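# Carry the tube rack through self-closing doors to the desk

## Task

Move the tube rack from the counter, past the self-closing doors, onto the desk. It must finish standing upright with each tube seated all the way down in a hole, and both doors must be closed at the end. The rack and tubes must never touch the floor. Any number of robots may help. Finish with every gripper released and every robot backed away, and no robot may topple or be left leaning.

## Robot and tools

Robots: r1, r2 and r3 are identical Hello Robot Stretch 3 units. Each has a two-wheeled base (0.33 m long, 0.34 m wide, small passive omni wheel at the rear), a mast carrying a lift, and one telescoping arm that sticks out to the robot's RIGHT. The base cannot slide sideways, so to move the gripper forward or back you drive the base. Spinning in place pivots about a point 0.05 m behind the front edge; with the arm retracted and wrist folded the sweep radius is 0.28 m, and an unfolded level gripper reaches past that.

Frames: the base frame has its origin on the floor midway between the drive wheels, x forward, y left, z up. hand_pose is in this frame, located where closed fingertips meet; with all wrist joints at zero its x axis points up, y back along the arm toward the mast, z toward the rear. The odometry frame is the base frame at scene start. Each robot reports only in its own frames; relative positions between robots come only from images, lidar_m, wrist_depth_mm and head_depth_mm.

execute_actions: argument actions is a list holding zero or one action. An action is an object keyed by "r1", "r2", "r3"; each robot entry may contain base, joints and contact_limits. base holds exactly one of: translate_m, a relative drive in metres from the base's last reported position, positive forward, -1 to 1; or rotate_rad, a relative turn in radians, positive counter-clockwise seen from above, -3.2 to 3.2. joints is a set of absolute targets by name: lift_m 0 to 1.1 m (arm height); arm_m 0 to 0.52 m (extension); wrist_yaw_rad -1.345 to 4.42 (0 along the arm, positive toward the front, 3.0 folded over the base); wrist_pitch_rad -1.57 to 0.451 (0 level, negative tips fingers down); wrist_roll_rad -2.911 to 2.911 (0 fingers side by side); gripper_m -0.089 to 0.179 (larger is wider; actual tip gap is 0.007 less when nearly shut, 0.025 less when wide, zero under 0.007); head_pan_rad -3.953 to 1.73 (0 forward, positive left, -1.57 along the arm); head_tilt_rad -1.53 to 0.419 (negative down). contact_limits takes only arm_m, an effort percentage 1 to 100 at which arm motion halts with contact_stop; it also caps holding force until the next action. All motions in an action start at once. Anything omitted may keep pushing toward an earlier target. An unknown key or out-of-range number rejects the whole call. cameras optionally lists camera names (rN_head_camera, rN_nav_camera, rN_wrist_camera, or "all"); null or omitted means all, [] means none. An empty actions list just reports.

wait: seconds, 0 to 10; nothing new is commanded and the same report comes back. zoom_image: camera plus region [x0, y0, x1, y1] in pixels of that camera's latest full image, top-left origin, at most 504 by 504. finished_scene: scene, the current scene's number; irreversible, so call it only when the goal holds and will stay holding.

Results: the pictures line gives image order. base_status and joint_status tell how each commanded motion ended: done, off_target (stopped short, may still push), contact_stop, time_out, torque_fault; after the last three the old target is dropped. Arm or lift stopping on contact goes slack until recommanded; a slack lift may sag under load. on_its_own covers uncommanded parts; its "held at" is a target, not a position. joint_positions, motor_effort (percent, bracket = peak, noisy and biased; positive toward higher values; positive wheel effort pushes forward), base_odometry (wheel count, slip included), turned_by_wheels, turned_by_imu, base_tilt in degrees (forward/right positive, offset up to about 4), lidar_m (12 sectors of 30 degrees, first straight ahead, counter-clockwise, plane 0.17 m high, "-" nothing seen, misses clear objects), wrist_depth_mm and head_depth_mm (7x7 median depths). Nothing reports robot-to-robot contact.

Speed: full base speed (0.30 m/s, 1.9 rad/s) only when stowed: lift_m under 0.30, arm_m under 0.03, wrist_yaw_rad over 2.54; otherwise 0.10 m/s and 0.63 rad/s.

Gripper: squeeze by commanding below the object's width; release by going 0.02 or more above the touching value. Readings don't confirm a grasp; overly hard squeezes get reduced and may slip.

Safety: fold or unfold the wrist only with lift_m 0.32 to 0.95, wrist_pitch_rad -0.4, roll near 0; folded, lift can go down to 0.25. With yaw below -0.4 keep pitch at -0.5 or lower. Pushing the arm into something rigid with the gripper above about 0.45 m can tip the robot; so can driving while holding fixed things, or snagging furniture, especially reversing. If tilting, undo in small steps, free the gripper, lower lift_m near 0.2. Robots pressing into each other fail the run; once bases touch, any further drive is a hard press. Shared carries risk tipping since travel differs by up to 2.5 cm per metre. Wrist servos overloaded for several seconds go limp 10 s. Avoid drops, slams, hard hits. Loose items may occasionally get nudged. The robots keep holding the last command while you think. Camera calibrations are approximate.

Each tool is called after ">>>" as name(argument=value, ...) on one line, values as JSON.

## Session

>>> execute_actions(actions=[])

Scene clock: 0.00 s.
r1.base_odometry: x=+0.000 y=+0.000 heading=+0.000 (m, m, rad; r1's odometry frame)
r1.turned_by_wheels: +0.000 (rad since the last result)
r1.turned_by_imu: +0.000 (rad since the last result)
r1.base_tilt: forward=+0.2 right=+0.1 (deg)
r1.lidar_m: 1.21 1.18 1.24 0.96 0.95 0.99 1.40 1.47 3.01 2.36 2.21 1.61
r1.head_depth_mm: 1608 1625 1619 1624 1633 1649 1641 / 1496 1494 1514 1512 1513 1516 1529 / 1386 1405 1395 1411 1415 1417 1416 / 1300 1309 1318 1312 1319 1318 1319 / 1223 1230 1231 1236 1240 1237 1247 / 1159 1158 1160 1164 1169 1167 1174 / 1095 1099 1103 1100 1105 1107 1109
r1.base_status: not commanded
r1.joint_positions: lift_m=+0.424 arm_m=-0.001 wrist_yaw_rad=+3.055 wrist_pitch_rad=-0.488 wrist_roll_rad=+0.016 gripper_m=+0.037 head_pan_rad=-0.016 head_tilt_rad=-0.001
r1.joint_status: not commanded
r1.motor_effort: left_wheel=+0 right_wheel=+1 lift_m=+39 arm_m=+0 wrist_yaw_rad=+0 wrist_pitch_rad=+6 wrist_roll_rad=+0 gripper_m=-1 head_pan_rad=+0 head_tilt_rad=+3 (%)
r1.hand_pose: x=-0.0026 y=+0.0699 z=+0.4214 quat_wxyz=(+0.202, +0.698, +0.139, +0.673) (m; r1's base frame)
r1.wrist_depth_mm: 743 808 980 - - - - / 777 870 - - - - - / 866 947 - - - - - / 881 887 907 885 880 871 873 / 738 745 733 741 766 742 740 / 665 637 665 644 636 627 641 / 564 579 - - 565 560 556
r2.base_odometry: x=+0.000 y=+0.000 heading=+0.000 (m, m, rad; r2's odometry frame)
r2.turned_by_wheels: +0.000 (rad since the last result)
r2.turned_by_imu: +0.000 (rad since the last result)
r2.base_tilt: forward=+1.1 right=+1.3 (deg)
r2.lidar_m: 1.36 2.96 2.88 2.39 2.38 1.38 1.15 1.74 0.92 0.76 0.76 0.85
r2.head_depth_mm: 1126 1135 1143 1149 1153 1167 1178 / 1310 1327 1338 1347 1357 1369 1380 / 1576 1598 1612 1629 1636 1653 1674 / 1876 1999 2028 2045 2059 2095 2112 / 2062 2643 2732 2765 2803 2828 2460 / 2050 2844 2910 2886 2883 2884 2498 / 2033 2802 2799 2790 2829 2786 2486
r2.base_status: not commanded
r2.joint_positions: lift_m=+0.595 arm_m=+0.003 wrist_yaw_rad=+2.979 wrist_pitch_rad=-0.440 wrist_roll_rad=+0.018 gripper_m=+0.037 head_pan_rad=-0.018 head_tilt_rad=-0.007
r2.joint_status: not commanded
r2.motor_effort: left_wheel=+0 right_wheel=+1 lift_m=+26 arm_m=+0 wrist_yaw_rad=+0 wrist_pitch_rad=+7 wrist_roll_rad=+0 gripper_m=+0 head_pan_rad=+0 head_tilt_rad=+2 (%)
r2.hand_pose: x=+0.0145 y=+0.0712 z=+0.6030 quat_wxyz=(+0.211, +0.706, +0.096, +0.669) (m; r2's base frame)
r2.wrist_depth_mm: - - - - - - - / - - - - - - - / - - - - - - - / - - - - - - - / - - - 996 - 971 - / 829 821 - 820 806 830 833 / 713 714 707 720 725 712 711
r3.base_odometry: x=+0.000 y=+0.000 heading=+0.000 (m, m, rad; r3's odometry frame)
r3.turned_by_wheels: +0.000 (rad since the last result)
r3.turned_by_imu: +0.000 (rad since the last result)
r3.base_tilt: forward=+1.8 right=-0.8 (deg)
r3.lidar_m: 1.98 1.98 2.30 2.81 2.55 1.38 1.16 1.16 1.31 1.95 1.50 2.01
r3.head_depth_mm: 1929 2217 2253 2215 2255 2276 2208 / 1945 2134 2164 2164 2172 2156 2201 / 1951 2104 2084 2083 2078 2084 2116 / 1978 2046 2019 2045 2039 2067 2028 / 1932 1967 1980 2001 1983 1976 1993 / 1893 1929 1899 1900 1912 1914 1920 / 1845 1855 1857 1871 1858 1864 1859
r3.base_status: not commanded
r3.joint_positions: lift_m=+0.560 arm_m=+0.000 wrist_yaw_rad=+3.080 wrist_pitch_rad=-0.344 wrist_roll_rad=+0.014 gripper_m=+0.037 head_pan_rad=+0.010 head_tilt_rad=-0.020
r3.joint_status: not commanded
r3.motor_effort: left_wheel=+0 right_wheel=+1 lift_m=+25 arm_m=+0 wrist_yaw_rad=+1 wrist_pitch_rad=+5 wrist_roll_rad=+0 gripper_m=+0 head_pan_rad=+0 head_tilt_rad=+2 (%)
r3.hand_pose: x=-0.0068 y=+0.0874 z=+0.5895 quat_wxyz=(+0.143, +0.705, +0.098, +0.688) (m; r3's base frame)
r3.wrist_depth_mm: - - - - - - - / - - - - - - - / - - - - - - - / - - - - - - - / - - - - - - - / 888 904 890 871 - 851 850 / 771 767 - 740 741 734 729
pictures: r1_head_camera (sideways: a quarter turn clockwise sets it upright), r1_nav_camera (sideways: a quarter turn counterclockwise sets it upright), r1_wrist_camera, r2_head_camera (sideways: a quarter turn clockwise sets it upright), r2_nav_camera (sideways: a quarter turn counterclockwise sets it upright), r2_wrist_camera, r3_head_camera (sideways: a quarter turn clockwise sets it upright), r3_nav_camera (sideways: a quarter turn counterclockwise sets it upright), r3_wrist_camera
Images, in order (width x height): r1_head_camera 896x504, r1_nav_camera 672x504, r1_wrist_camera 644x364, r2_head_camera 896x504, r2_nav_camera 672x504, r2_wrist_camera 644x364, r3_head_camera 896x504, r3_nav_camera 672x504, r3_wrist_camera 644x364.

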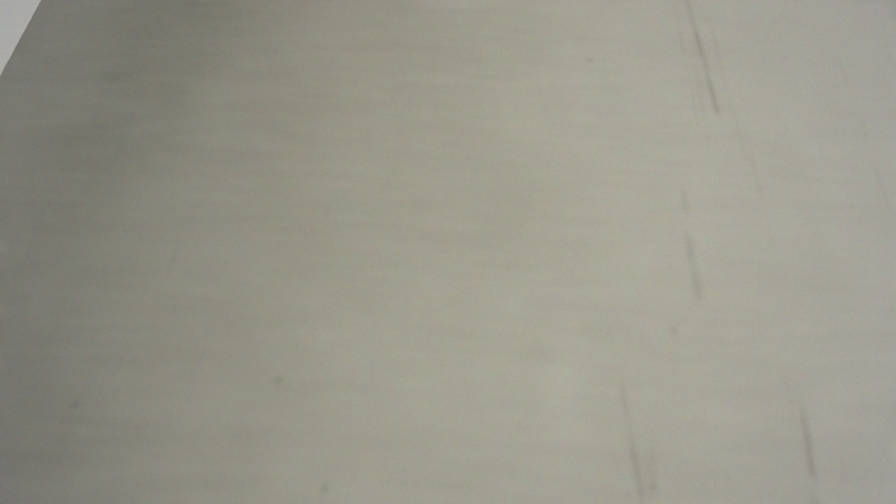

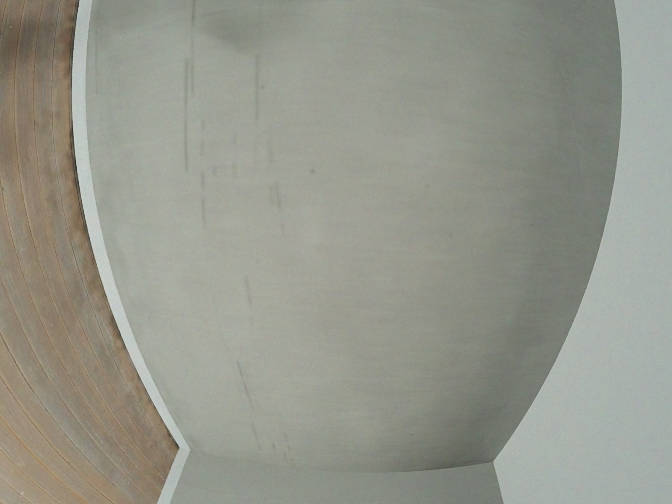

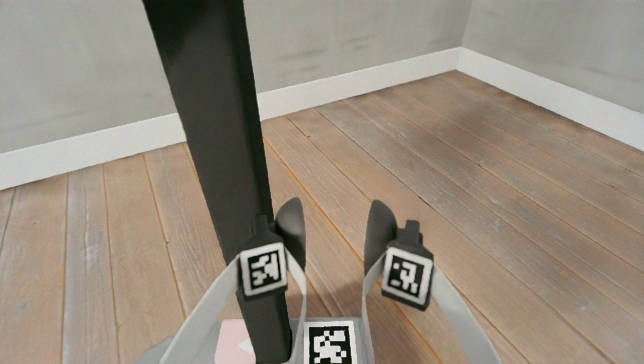

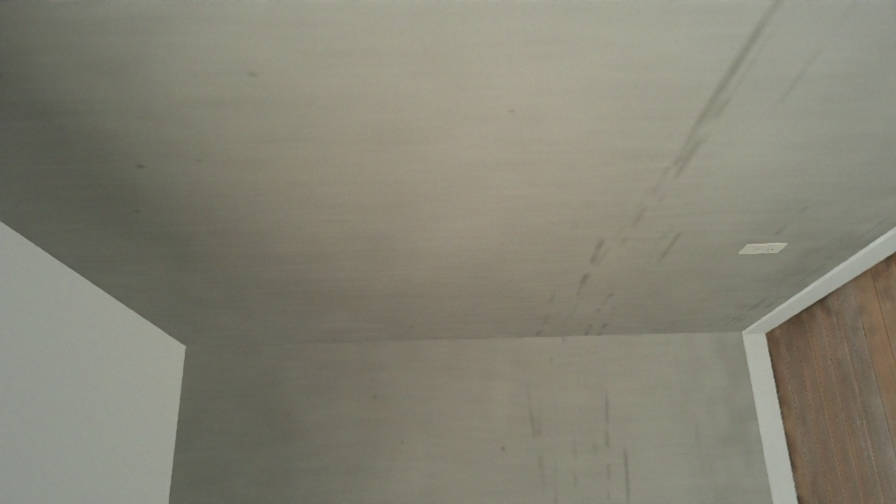

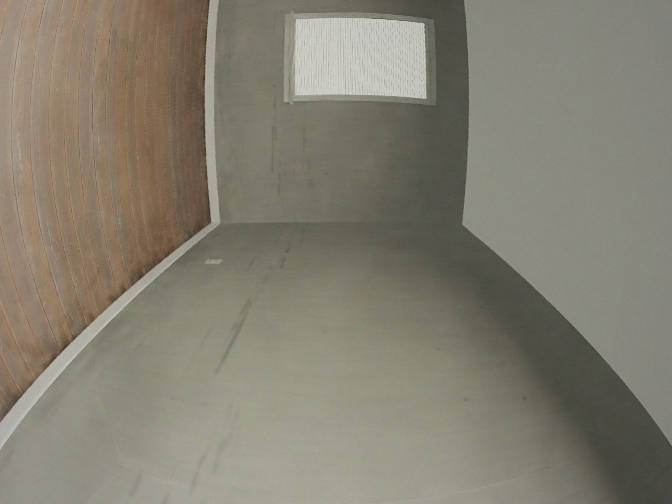

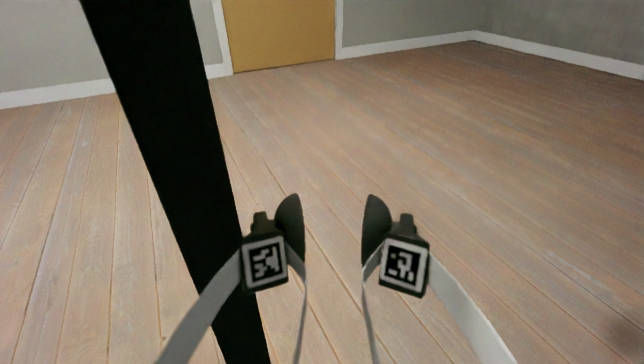

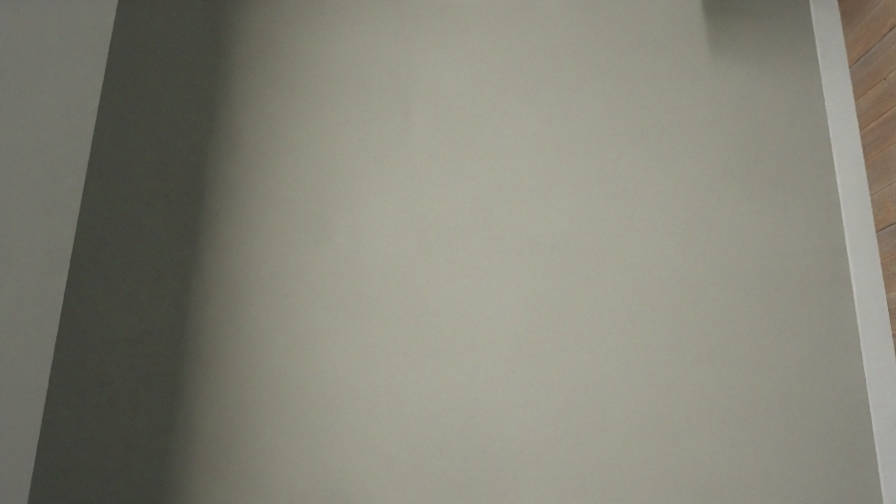

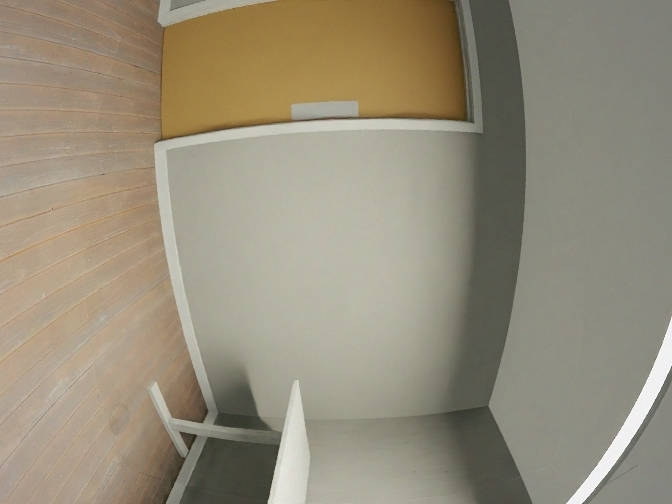

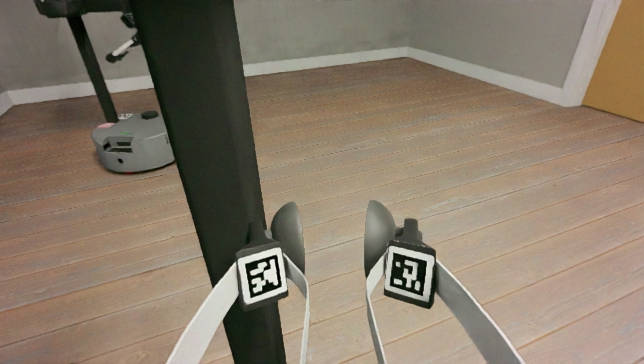

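>>> execute_actions(actions=[{"r1":{"joints":{"head_pan_rad":-2.3,"head_tilt_rad":-0.5,"lift_m":0.27}},"r2":{"joints":{"head_pan_rad":1.7,"head_tilt_rad":-0.5,"lift_m":0.27}},"r3":{"joints":{"head_pan_rad":-1.1,"head_tilt_rad":-0.4,"lift_m":0.27}}}], cameras=["r1_nav_camera","r2_nav_camera","r3_nav_camera","r3_head_camera"])

Scene clock: 7.80 s.
r1.base_odometry: x=+0.000 y=+0.000 heading=+0.000 (m, m, rad; r1's odometry frame)
r1.turned_by_wheels: +0.000 (rad since the last result)
r1.turned_by_imu: +0.002 (rad since the last result)
r1.base_tilt: forward=+0.2 right=+0.1 (deg)
r1.lidar_m: 1.21 1.18 1.24 0.96 0.95 0.99 1.40 1.48 3.00 2.35 2.21 1.60
r1.head_depth_mm: 2940 3184 3448 2931 2123 1646 1345 / 3032 2918 3477 1625 1834 1624 1334 / 3165 3358 3726 2875 1849 1617 1313 / 3273 3535 3877 2856 2054 1606 1310 / 3430 3560 3818 2775 2030 1598 1308 / 3389 3736 3815 2754 2012 1588 1296 / 3016 3199 3378 2716 1968 1566 1287
r1.base_status: not commanded
r1.joint_positions: lift_m=+0.270 arm_m=-0.001 wrist_yaw_rad=+3.055 wrist_pitch_rad=-0.488 wrist_roll_rad=+0.016 gripper_m=+0.037 head_pan_rad=-2.293 head_tilt_rad=-0.494
r1.joint_status: all done
r1.motor_effort: left_wheel=+1(0) right_wheel=+0(1) lift_m=+24(32) arm_m=+1(0) wrist_yaw_rad=+0(1) wrist_pitch_rad=+6(6) wrist_roll_rad=-1(1) gripper_m=+0(1) head_pan_rad=-5(52) head_tilt_rad=-3(33) (%)
r1.hand_pose: x=-0.0026 y=+0.0699 z=+0.2678 quat_wxyz=(+0.202, +0.698, +0.140, +0.673) (m; r1's base frame)
r1.wrist_depth_mm: 731 825 985 - - - 998 / 793 870 - - - - 999 / 811 782 - 777 796 786 780 / 629 644 636 640 627 621 630 / 534 537 - 556 554 530 529 / 480 - - - - 452 462 / - - - - 403 400 404
r2.base_odometry: x=+0.000 y=+0.000 heading=+0.000 (m, m, rad; r2's odometry frame)
r2.turned_by_wheels: +0.000 (rad since the last result)
r2.turned_by_imu: +0.000 (rad since the last result)
r2.base_tilt: forward=+1.1 right=+1.3 (deg)
r2.lidar_m: 1.36 2.97 2.87 2.39 2.38 1.38 1.16 1.75 0.92 0.76 0.76 0.85
r2.head_depth_mm: 2261 2430 2687 2752 2052 1635 1369 / 2211 2403 2622 2783 2050 1643 1363 / 2172 2329 2544 2700 2067 1645 1370 / 2097 2289 2470 2638 2063 1639 1367 / 2070 2241 2418 2586 2054 1652 1373 / 2021 2191 2353 2512 2067 1654 1366 / 1996 2135 2300 2484 2101 - -
r2.base_status: not commanded
r2.joint_positions: lift_m=+0.270 arm_m=+0.003 wrist_yaw_rad=+2.979 wrist_pitch_rad=-0.441 wrist_roll_rad=+0.018 gripper_m=+0.037 head_pan_rad=+1.693 head_tilt_rad=-0.494
r2.joint_status: all done
r2.motor_effort: left_wheel=+0(1) right_wheel=+1(1) lift_m=+15(21) arm_m=-2(1) wrist_yaw_rad=+0(1) wrist_pitch_rad=+8(8) wrist_roll_rad=+0(0) gripper_m=-1(0) head_pan_rad=+4(59) head_tilt_rad=-2(28) (%)
r2.hand_pose: x=+0.0145 y=+0.0710 z=+0.2781 quat_wxyz=(+0.211, +0.706, +0.096, +0.669) (m; r2's base frame)
r2.wrist_depth_mm: - - - - - - - / - - - - - - - / 877 874 901 870 858 849 844 / 671 672 671 668 666 661 660 / 544 551 - 549 567 536 543 / 463 496 - - 447 456 457 / - - - - 398 391 397
r3.base_odometry: x=+0.000 y=+0.000 heading=+0.000 (m, m, rad; r3's odometry frame)
r3.turned_by_wheels: +0.000 (rad since the last result)
r3.turned_by_imu: +0.001 (rad since the last result)
r3.base_tilt: forward=+1.8 right=-0.8 (deg)
r3.lidar_m: 1.98 1.97 2.29 2.81 2.55 1.38 1.16 1.16 1.30 1.95 1.50 2.00
r3.head_depth_mm: 1613 1728 1832 1966 2086 1806 1458 / 1654 1758 1830 2041 2151 1801 1459 / 1676 1796 1850 1610 2165 1819 1447 / 1714 1820 1849 2101 2247 1801 1445 / 1730 1854 1819 2131 2257 1781 1445 / 1778 1897 1829 2210 2332 1794 1445 / 1806 1940 1797 2265 2351 1799 1454
r3.base_status: not commanded
r3.joint_positions: lift_m=+0.270 arm_m=+0.000 wrist_yaw_rad=+3.080 wrist_pitch_rad=-0.345 wrist_roll_rad=+0.014 gripper_m=+0.037 head_pan_rad=-1.093 head_tilt_rad=-0.395
r3.joint_status: all done
r3.motor_effort: left_wheel=+0(0) right_wheel=+1(1) lift_m=+23(23) arm_m=+0(0) wrist_yaw_rad=+0(0) wrist_pitch_rad=+5(5) wrist_roll_rad=+0(0) gripper_m=+0(0) head_pan_rad=-4(59) head_tilt_rad=-2(25) (%)
r3.hand_pose: x=-0.0068 y=+0.0873 z=+0.2995 quat_wxyz=(+0.144, +0.705, +0.099, +0.688) (m; r3's base frame)
r3.wrist_depth_mm: - - - - - - - / - - - - - - - / - - - - - 982 955 / 805 786 - 767 768 748 731 / 630 630 - 623 643 604 595 / 526 519 - 530 - 504 500 / 459 - - - 438 434 434
pictures: r1_nav_camera (sideways: a quarter turn counterclockwise sets it upright), r2_nav_camera (sideways: a quarter turn counterclockwise sets it upright), r3_head_camera (sideways: a quarter turn clockwise sets it upright), r3_nav_camera (sideways: a quarter turn counterclockwise sets it upright)
camera_calibration (this result's frames):
r1_nav_camera: T_world_to_cam=[[-0.304405, -0.40478, 0.862259, -1.08035], [-0.784845, 0.619539, 0.0137621, 0.0417486], [-0.539774, -0.672551, -0.50628, 0.620418], [0, 0, 0, 1]] pos_world=[0.0387881, -0.0459063, 1.24507]
r2_nav_camera: T_world_to_cam=[[-0.0634008, 0.467339, 0.881802, -1.10339], [0.994926, 0.0987624, 0.019192, 0.0181962], [-0.0781196, 0.878544, -0.47123, 0.575024], [0, 0, 0, 1]] pos_world=[-0.0431391, 0.00867668, 1.24359]
r3_head_camera: T_world_to_cam=[[-0.205027, 0.355503, -0.911911, 1.20958], [0.860105, 0.510088, 0.00547464, -0.00764611], [0.467101, -0.783217, -0.410351, 0.488067], [0, 0, 0, 1]] pos_world=[0.026596, -0.0438447, 1.30335]
r3_nav_camera: T_world_to_cam=[[0.162092, -0.406222, 0.899283, -1.12766], [-0.880389, -0.471151, -0.054141, 0.128546], [0.445691, -0.782943, -0.434004, 0.515175], [0, 0, 0, 1]] pos_world=[0.0663454, 0.00583821, 1.24463]
Images, in order (width x height): r1_nav_camera 672x504, r2_nav_camera 672x504, r3_head_camera 896x504, r3_nav_camera 672x504.

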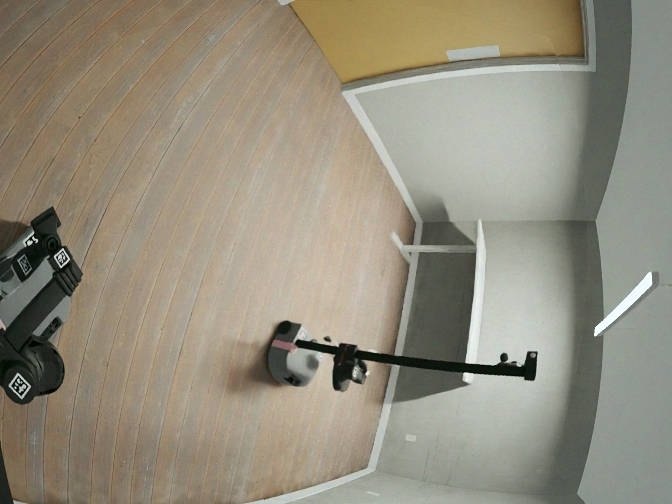

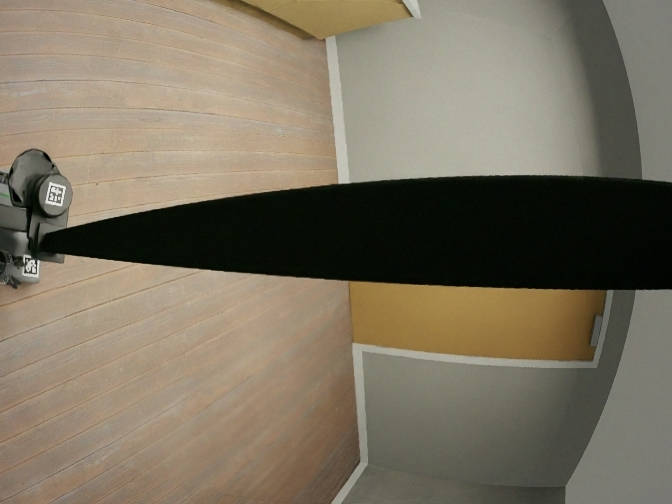

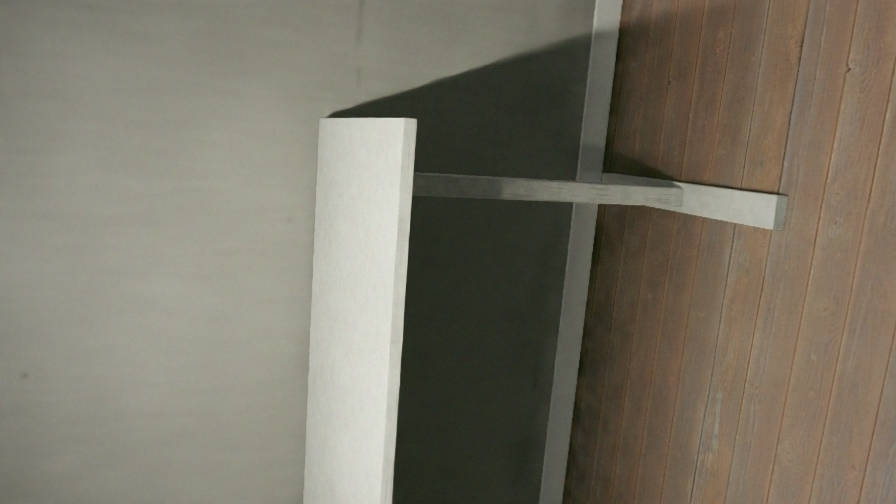

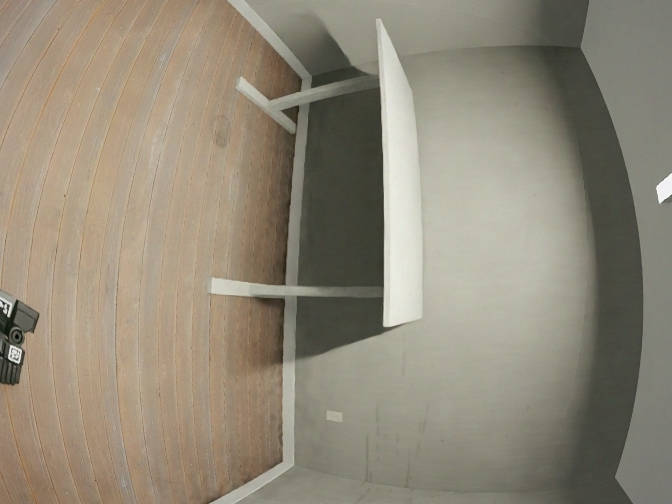

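>>> execute_actions(actions=[{"r1":{"base":{"rotate_rad":-1.9},"joints":{"head_pan_rad":0.4,"head_tilt_rad":-0.8}},"r2":{"base":{"rotate_rad":1.85},"joints":{"head_pan_rad":0.6,"head_tilt_rad":-0.4}},"r3":{"base":{"rotate_rad":0.76},"joints":{"head_pan_rad":-0.4,"head_tilt_rad":-0.8}}}], cameras=["r2_nav_camera","r2_head_camera"])

>>> execute_actions(actions=[{"r1":{"base":{"translate_m":0.5}},"r2":{"joints":{"head_pan_rad":1.2}},"r3":{"base":{"translate_m":1}}}], cameras=["r2_nav_camera","r2_head_camera","r1_nav_camera","r3_nav_camera"])

Scene clock: 21.20 s.
r1.base_odometry: x=+0.000 y=+0.000 heading=-1.900 (m, m, rad; r1's odometry frame)
r1.turned_by_wheels: -1.900 (rad since the last result)
r1.turned_by_imu: -1.876 (rad since the last result)
r1.base_tilt: forward=+0.2 right=+0.1 (deg)
r1.lidar_m: 2.60 2.21 2.21 1.37 1.18 1.18 1.10 0.94 0.94 1.08 1.86 1.53
r1.head_depth_mm: 2406 2747 2414 1888 1573 1339 1169 / 2256 2638 2361 1882 1539 1329 1158 / 2268 2588 2351 1845 1554 1320 1156 / 2174 2485 2305 1839 1528 1305 1147 / 2100 2403 2248 1817 1504 1305 1141 / 1973 2215 2244 1797 1502 1292 1135 / 1871 2104 2206 1785 1489 1283 1118
r1.base_status: done
r1.joint_positions: lift_m=+0.270 arm_m=-0.001 wrist_yaw_rad=+3.055 wrist_pitch_rad=-0.488 wrist_roll_rad=+0.016 gripper_m=+0.037 head_pan_rad=+0.393 head_tilt_rad=-0.791
r1.joint_status: all done
r1.motor_effort: left_wheel=+1(12) right_wheel=-1(4) lift_m=+24(24) arm_m=+0(1) wrist_yaw_rad=+0(0) wrist_pitch_rad=+6(6) wrist_roll_rad=-1(1) gripper_m=+0(1) head_pan_rad=+4(52) head_tilt_rad=-4(27) (%)
r1.hand_pose: x=-0.0026 y=+0.0699 z=+0.2678 quat_wxyz=(+0.202, +0.698, +0.140, +0.673) (m; r1's base frame)
r1.wrist_depth_mm: 927 - - - - - - / 965 - - - - - - / 803 794 - 769 787 791 785 / 641 641 627 641 645 637 629 / 538 551 - 557 543 525 526 / 473 - - - - 457 455 / - - - - 401 402 399
r2.base_odometry: x=+0.000 y=+0.000 heading=+1.850 (m, m, rad; r2's odometry frame)
r2.turned_by_wheels: +1.850 (rad since the last result)
r2.turned_by_imu: +1.860 (rad since the last result)
r2.base_tilt: forward=+1.1 right=+1.3 (deg)
r2.lidar_m: 2.38 1.73 1.20 1.15 1.14 0.80 0.76 0.78 1.03 2.49 3.04 2.51
r2.head_depth_mm: 2064 2165 2312 2463 2321 1798 1457 / 2148 2290 2451 2607 2332 1797 1466 / 2262 2421 2578 2739 2334 1797 1457 / 2384 2529 2629 2800 2327 1786 1461 / 2519 2666 2012 2074 2158 1803 1465 / 2375 2483 1765 1770 1868 1814 1473 / 2119 2199 1755 1548 1617 1702 1467
r2.base_status: done
r2.joint_positions: lift_m=+0.270 arm_m=+0.003 wrist_yaw_rad=+2.979 wrist_pitch_rad=-0.441 wrist_roll_rad=+0.018 gripper_m=+0.037 head_pan_rad=+0.607 head_tilt_rad=-0.408
r2.joint_status: all done
r2.motor_effort: left_wheel=+0(6) right_wheel=+2(10) lift_m=+15(15) arm_m=-1(1) wrist_yaw_rad=+0(0) wrist_pitch_rad=+8(8) wrist_roll_rad=+0(0) gripper_m=+0(0) head_pan_rad=-4(58) head_tilt_rad=+4(13) (%)
r2.hand_pose: x=+0.0145 y=+0.0710 z=+0.2781 quat_wxyz=(+0.211, +0.706, +0.096, +0.669) (m; r2's base frame)
r2.wrist_depth_mm: - - - - - - - / - - - - - - - / 879 852 870 865 857 859 852 / 669 676 662 681 662 669 669 / 545 551 - 553 558 539 541 / 461 494 - - 441 461 457 / - - - - 397 396 398
r3.base_odometry: x=+0.000 y=+0.000 heading=+0.760 (m, m, rad; r3's odometry frame)
r3.turned_by_wheels: +0.760 (rad since the last result)
r3.turned_by_imu: +0.748 (rad since the last result)
r3.base_tilt: forward=+1.7 right=-0.7 (deg)
r3.lidar_m: 2.10 2.62 1.60 1.79 1.23 1.16 1.18 1.53 1.50 1.99 2.01 1.98
r3.head_depth_mm: 1697 1949 2162 1845 1538 1321 1155 / 1711 1953 2164 1848 1537 1320 1151 / 1751 1956 2204 1854 1544 1338 1162 / 1750 1983 2180 1835 1545 1317 1156 / 1808 2094 2275 1863 1539 1326 1163 / 1854 2129 2279 1860 1545 1330 1167 / 1878 2126 2330 1844 1547 1329 1156
r3.base_status: done
r3.joint_positions: lift_m=+0.270 arm_m=+0.000 wrist_yaw_rad=+3.080 wrist_pitch_rad=-0.345 wrist_roll_rad=+0.014 gripper_m=+0.037 head_pan_rad=-0.407 head_tilt_rad=-0.790
r3.joint_status: all done
r3.motor_effort: left_wheel=-2(8) right_wheel=+4(11) lift_m=+22(23) arm_m=+0(0) wrist_yaw_rad=+1(1) wrist_pitch_rad=+5(5) wrist_roll_rad=+0(0) gripper_m=+0(0) head_pan_rad=+4(50) head_tilt_rad=-4(27) (%)
r3.hand_pose: x=-0.0068 y=+0.0873 z=+0.2995 quat_wxyz=(+0.144, +0.705, +0.099, +0.688) (m; r3's base frame)
r3.wrist_depth_mm: - - - - - - - / - - - - - - - / - - - - - 989 952 / 811 789 - 776 751 752 738 / 637 625 - 611 620 604 594 / 521 519 - 537 - 501 494 / 456 - - - 433 434 432
pictures: r2_head_camera (sideways: a quarter turn clockwise sets it upright), r2_nav_camera (sideways: a quarter turn counterclockwise sets it upright)
camera_calibration (this result's frames):
r2_head_camera: T_world_to_cam=[[-0.326793, -0.195199, -0.924718, 1.22659], [-0.541038, 0.840887, 0.0136982, -0.0145613], [0.774909, 0.504784, -0.380406, 0.444349], [0, 0, 0, 1]] pos_world=[0.0486325, 0.0273734, 1.30348]
r2_nav_camera: T_world_to_cam=[[0.320491, 0.229994, 0.918906, -1.15414], [0.550034, -0.834966, 0.017147, 0.0235705], [0.7712, 0.499934, -0.394103, 0.469481], [0, 0, 0, 1]] pos_world=[-0.00513778, 0.0504156, 1.24517]
Images, in order (width x height): r2_head_camera 896x504, r2_nav_camera 672x504.

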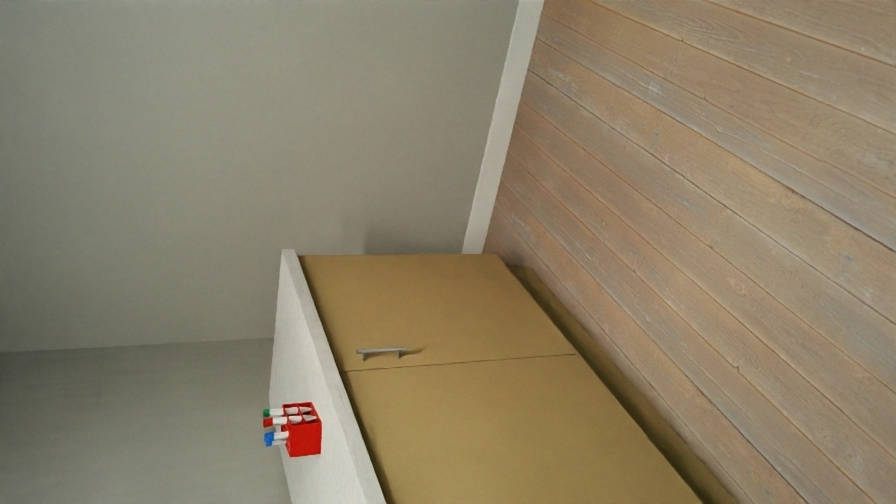

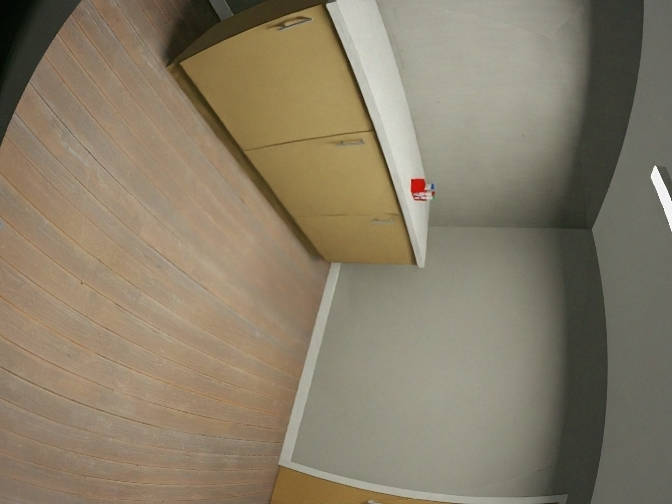

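Scene clock: 26.13 s.
r1.base_odometry: x=-0.162 y=-0.473 heading=-1.900 (m, m, rad; r1's odometry frame)
r1.turned_by_wheels: +0.000 (rad since the last result)
r1.turned_by_imu: +0.001 (rad since the last result)
r1.base_tilt: forward=+0.2 right=+0.2 (deg)
r1.lidar_m: 0.98 1.85 1.87 1.79 1.53 1.54 1.50 1.29 1.29 1.49 2.54 2.78
r1.head_depth_mm: 1997 2324 2375 1172 1419 1332 1163 / 1888 2224 2336 1884 1456 1335 1161 / 1847 2142 2322 1866 1551 1317 1149 / 1841 2096 2275 1839 1520 1317 1140 / 1757 2019 2189 1821 1519 1301 1141 / 1690 1918 2131 1791 1513 1290 1127 / 1628 1831 2017 1781 1486 1275 1120
r1.base_status: done
r1.joint_positions: lift_m=+0.270 arm_m=-0.001 wrist_yaw_rad=+3.055 wrist_pitch_rad=-0.488 wrist_roll_rad=+0.016 gripper_m=+0.037 head_pan_rad=+0.393 head_tilt_rad=-0.791
r1.joint_status: not commanded
r1.motor_effort: left_wheel=+2(12) right_wheel=+0(3) lift_m=+25(25) arm_m=+0(0) wrist_yaw_rad=+0(0) wrist_pitch_rad=+6(6) wrist_roll_rad=-1(0) gripper_m=-1(1) head_pan_rad=+4(4) head_tilt_rad=-4(5) (%)
r1.hand_pose: x=-0.0026 y=+0.0699 z=+0.2677 quat_wxyz=(+0.202, +0.698, +0.140, +0.673) (m; r1's base frame)
r1.wrist_depth_mm: - - - - - - - / - - - - - - - / 783 785 - 777 779 786 790 / 630 633 635 635 637 630 628 / 534 537 - 548 547 529 523 / 475 - - - - 461 452 / - - - - 399 402 400
r2.base_odometry: x=+0.000 y=+0.000 heading=+1.850 (m, m, rad; r2's odometry frame)
r2.turned_by_wheels: +0.000 (rad since the last result)
r2.turned_by_imu: +0.000 (rad since the last result)
r2.base_tilt: forward=+1.1 right=+1.3 (deg)
r2.lidar_m: 2.38 1.73 1.20 1.15 1.14 0.80 0.76 0.78 1.03 2.48 3.03 2.51
r2.head_depth_mm: 1969 2111 1725 1601 1771 1788 1471 / 1890 2022 1724 1498 1636 1740 1456 / 1788 1913 1732 1404 1534 1695 1466 / 1728 1822 1747 1328 1437 1581 1476 / 1640 1740 1743 1258 1350 1466 1461 / 1580 1678 1717 1206 1279 1393 1456 / 1513 1606 1640 1306 1677 1743 1464
r2.base_status: not commanded
r2.joint_positions: lift_m=+0.270 arm_m=+0.003 wrist_yaw_rad=+2.979 wrist_pitch_rad=-0.441 wrist_roll_rad=+0.018 gripper_m=+0.037 head_pan_rad=+1.193 head_tilt_rad=-0.408
r2.joint_status: all done
r2.motor_effort: left_wheel=-1(1) right_wheel=+2(2) lift_m=+15(15) arm_m=-1(1) wrist_yaw_rad=+0(0) wrist_pitch_rad=+8(8) wrist_roll_rad=+0(0) gripper_m=+0(1) head_pan_rad=+4(49) head_tilt_rad=+5(4) (%)
r2.hand_pose: x=+0.0145 y=+0.0710 z=+0.2781 quat_wxyz=(+0.211, +0.706, +0.096, +0.669) (m; r2's base frame)
r2.wrist_depth_mm: - - - - - - - / - - - - - - - / 871 874 863 884 870 860 847 / 661 671 670 662 678 670 670 / 555 548 - 556 571 539 546 / 464 494 - - 449 459 455 / - - - - 399 399 393
r3.base_odometry: x=+0.725 y=+0.689 heading=+0.760 (m, m, rad; r3's odometry frame)
r3.turned_by_wheels: +0.000 (rad since the last result)
r3.turned_by_imu: +0.006 (rad since the last result)
r3.base_tilt: forward=+1.8 right=-0.9 (deg)
r3.lidar_m: 1.18 1.44 2.36 1.20 1.11 2.05 2.10 2.07 2.38 1.66 1.14 1.08
r3.head_depth_mm: 908 1029 1187 1408 1536 1322 1156 / 983 1086 1242 1462 1531 1328 1158 / 996 1132 1311 1571 1538 1324 1151 / 1005 1143 1324 1574 1540 1335 1166 / 1007 1148 1341 1594 1534 1315 1166 / 1019 1159 1349 1624 1545 1328 1168 / 1023 1171 1369 1627 1540 1326 1161
r3.base_status: done
r3.joint_positions: lift_m=+0.270 arm_m=+0.000 wrist_yaw_rad=+3.080 wrist_pitch_rad=-0.345 wrist_roll_rad=+0.014 gripper_m=+0.037 head_pan_rad=-0.407 head_tilt_rad=-0.791
r3.joint_status: not commanded
r3.motor_effort: left_wheel=-2(8) right_wheel=+4(11) lift_m=+23(23) arm_m=+1(0) wrist_yaw_rad=+0(0) wrist_pitch_rad=+5(5) wrist_roll_rad=+0(0) gripper_m=+0(0) head_pan_rad=+4(6) head_tilt_rad=-4(4) (%)
r3.hand_pose: x=-0.0068 y=+0.0873 z=+0.2995 quat_wxyz=(+0.144, +0.705, +0.099, +0.688) (m; r3's base frame)
r3.wrist_depth_mm: - - - - - - - / - - - - - - - / - - - - - 986 962 / 818 792 - 756 757 758 739 / 644 628 - 614 627 595 597 / 530 527 - 531 - 506 497 / 457 - - - 433 431 431
pictures: r1_nav_camera (sideways: a quarter turn counterclockwise sets it upright), r2_head_camera (sideways: a quarter turn clockwise sets it upright), r2_nav_camera (sideways: a quarter turn counterclockwise sets it upright), r3_nav_camera (sideways: a quarter turn counterclockwise sets it upright)
camera_calibration (this result's frames):
r1_nav_camera: T_world_to_cam=[[0.664415, 0.317671, 0.676489, -0.844107], [0.433492, -0.901153, -0.00258428, 0.0556001], [0.608799, 0.29497, -0.736448, 0.912823], [0, 0, 0, 1]] pos_world=[-0.0189907, 0.0489977, 1.24342]
r2_head_camera: T_world_to_cam=[[-0.164444, -0.343299, -0.924718, 1.2256], [-0.915662, 0.401715, 0.0136982, -0.0122761], [0.366771, 0.848982, -0.380406, 0.446839], [0, 0, 0, 1]] pos_world=[0.0264149, 0.0463208, 1.30348]
r2_nav_camera: T_world_to_cam=[[0.13996, 0.368812, 0.918906, -1.15304], [0.919887, -0.391809, 0.017147, 0.0213144], [0.36636, 0.84289, -0.394103, 0.471951], [0, 0, 0, 1]] pos_world=[-0.0311313, 0.035803, 1.24517]
r3_nav_camera: T_world_to_cam=[[0.670431, -0.335583, 0.661745, -0.821102], [-0.402882, -0.91359, -0.0551286, 0.12689], [0.623064, -0.229646, -0.747699, 0.922182], [0, 0, 0, 1]] pos_world=[0.0270356, 0.0521524, 1.23987]
Images, in order (width x height): r1_nav_camera 672x504, r2_head_camera 896x504, r2_nav_camera 672x504, r3_nav_camera 672x504.

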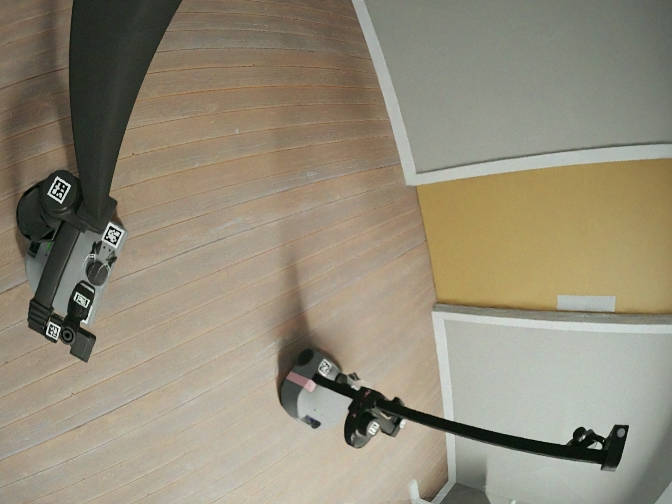

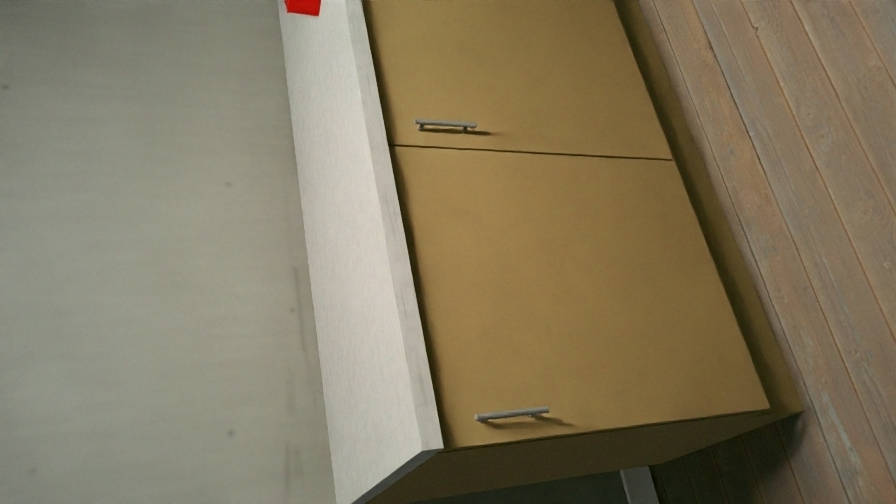

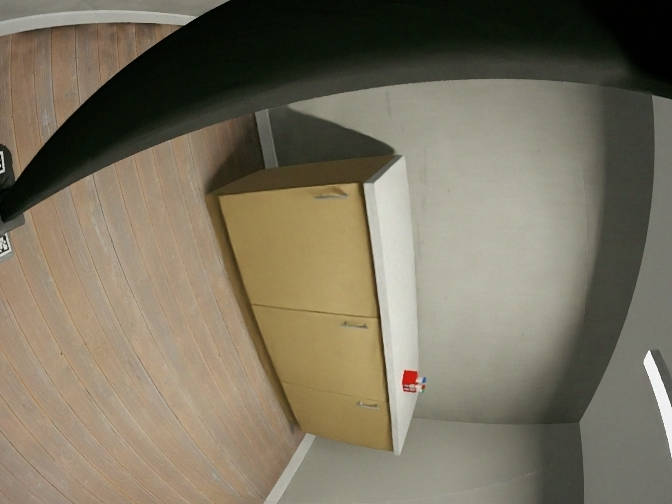

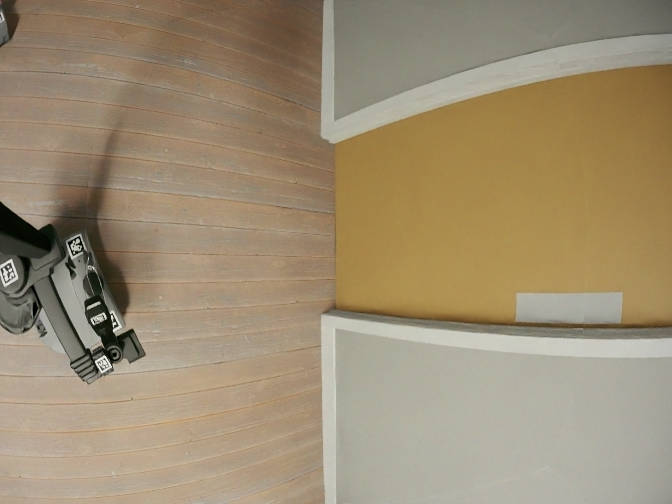

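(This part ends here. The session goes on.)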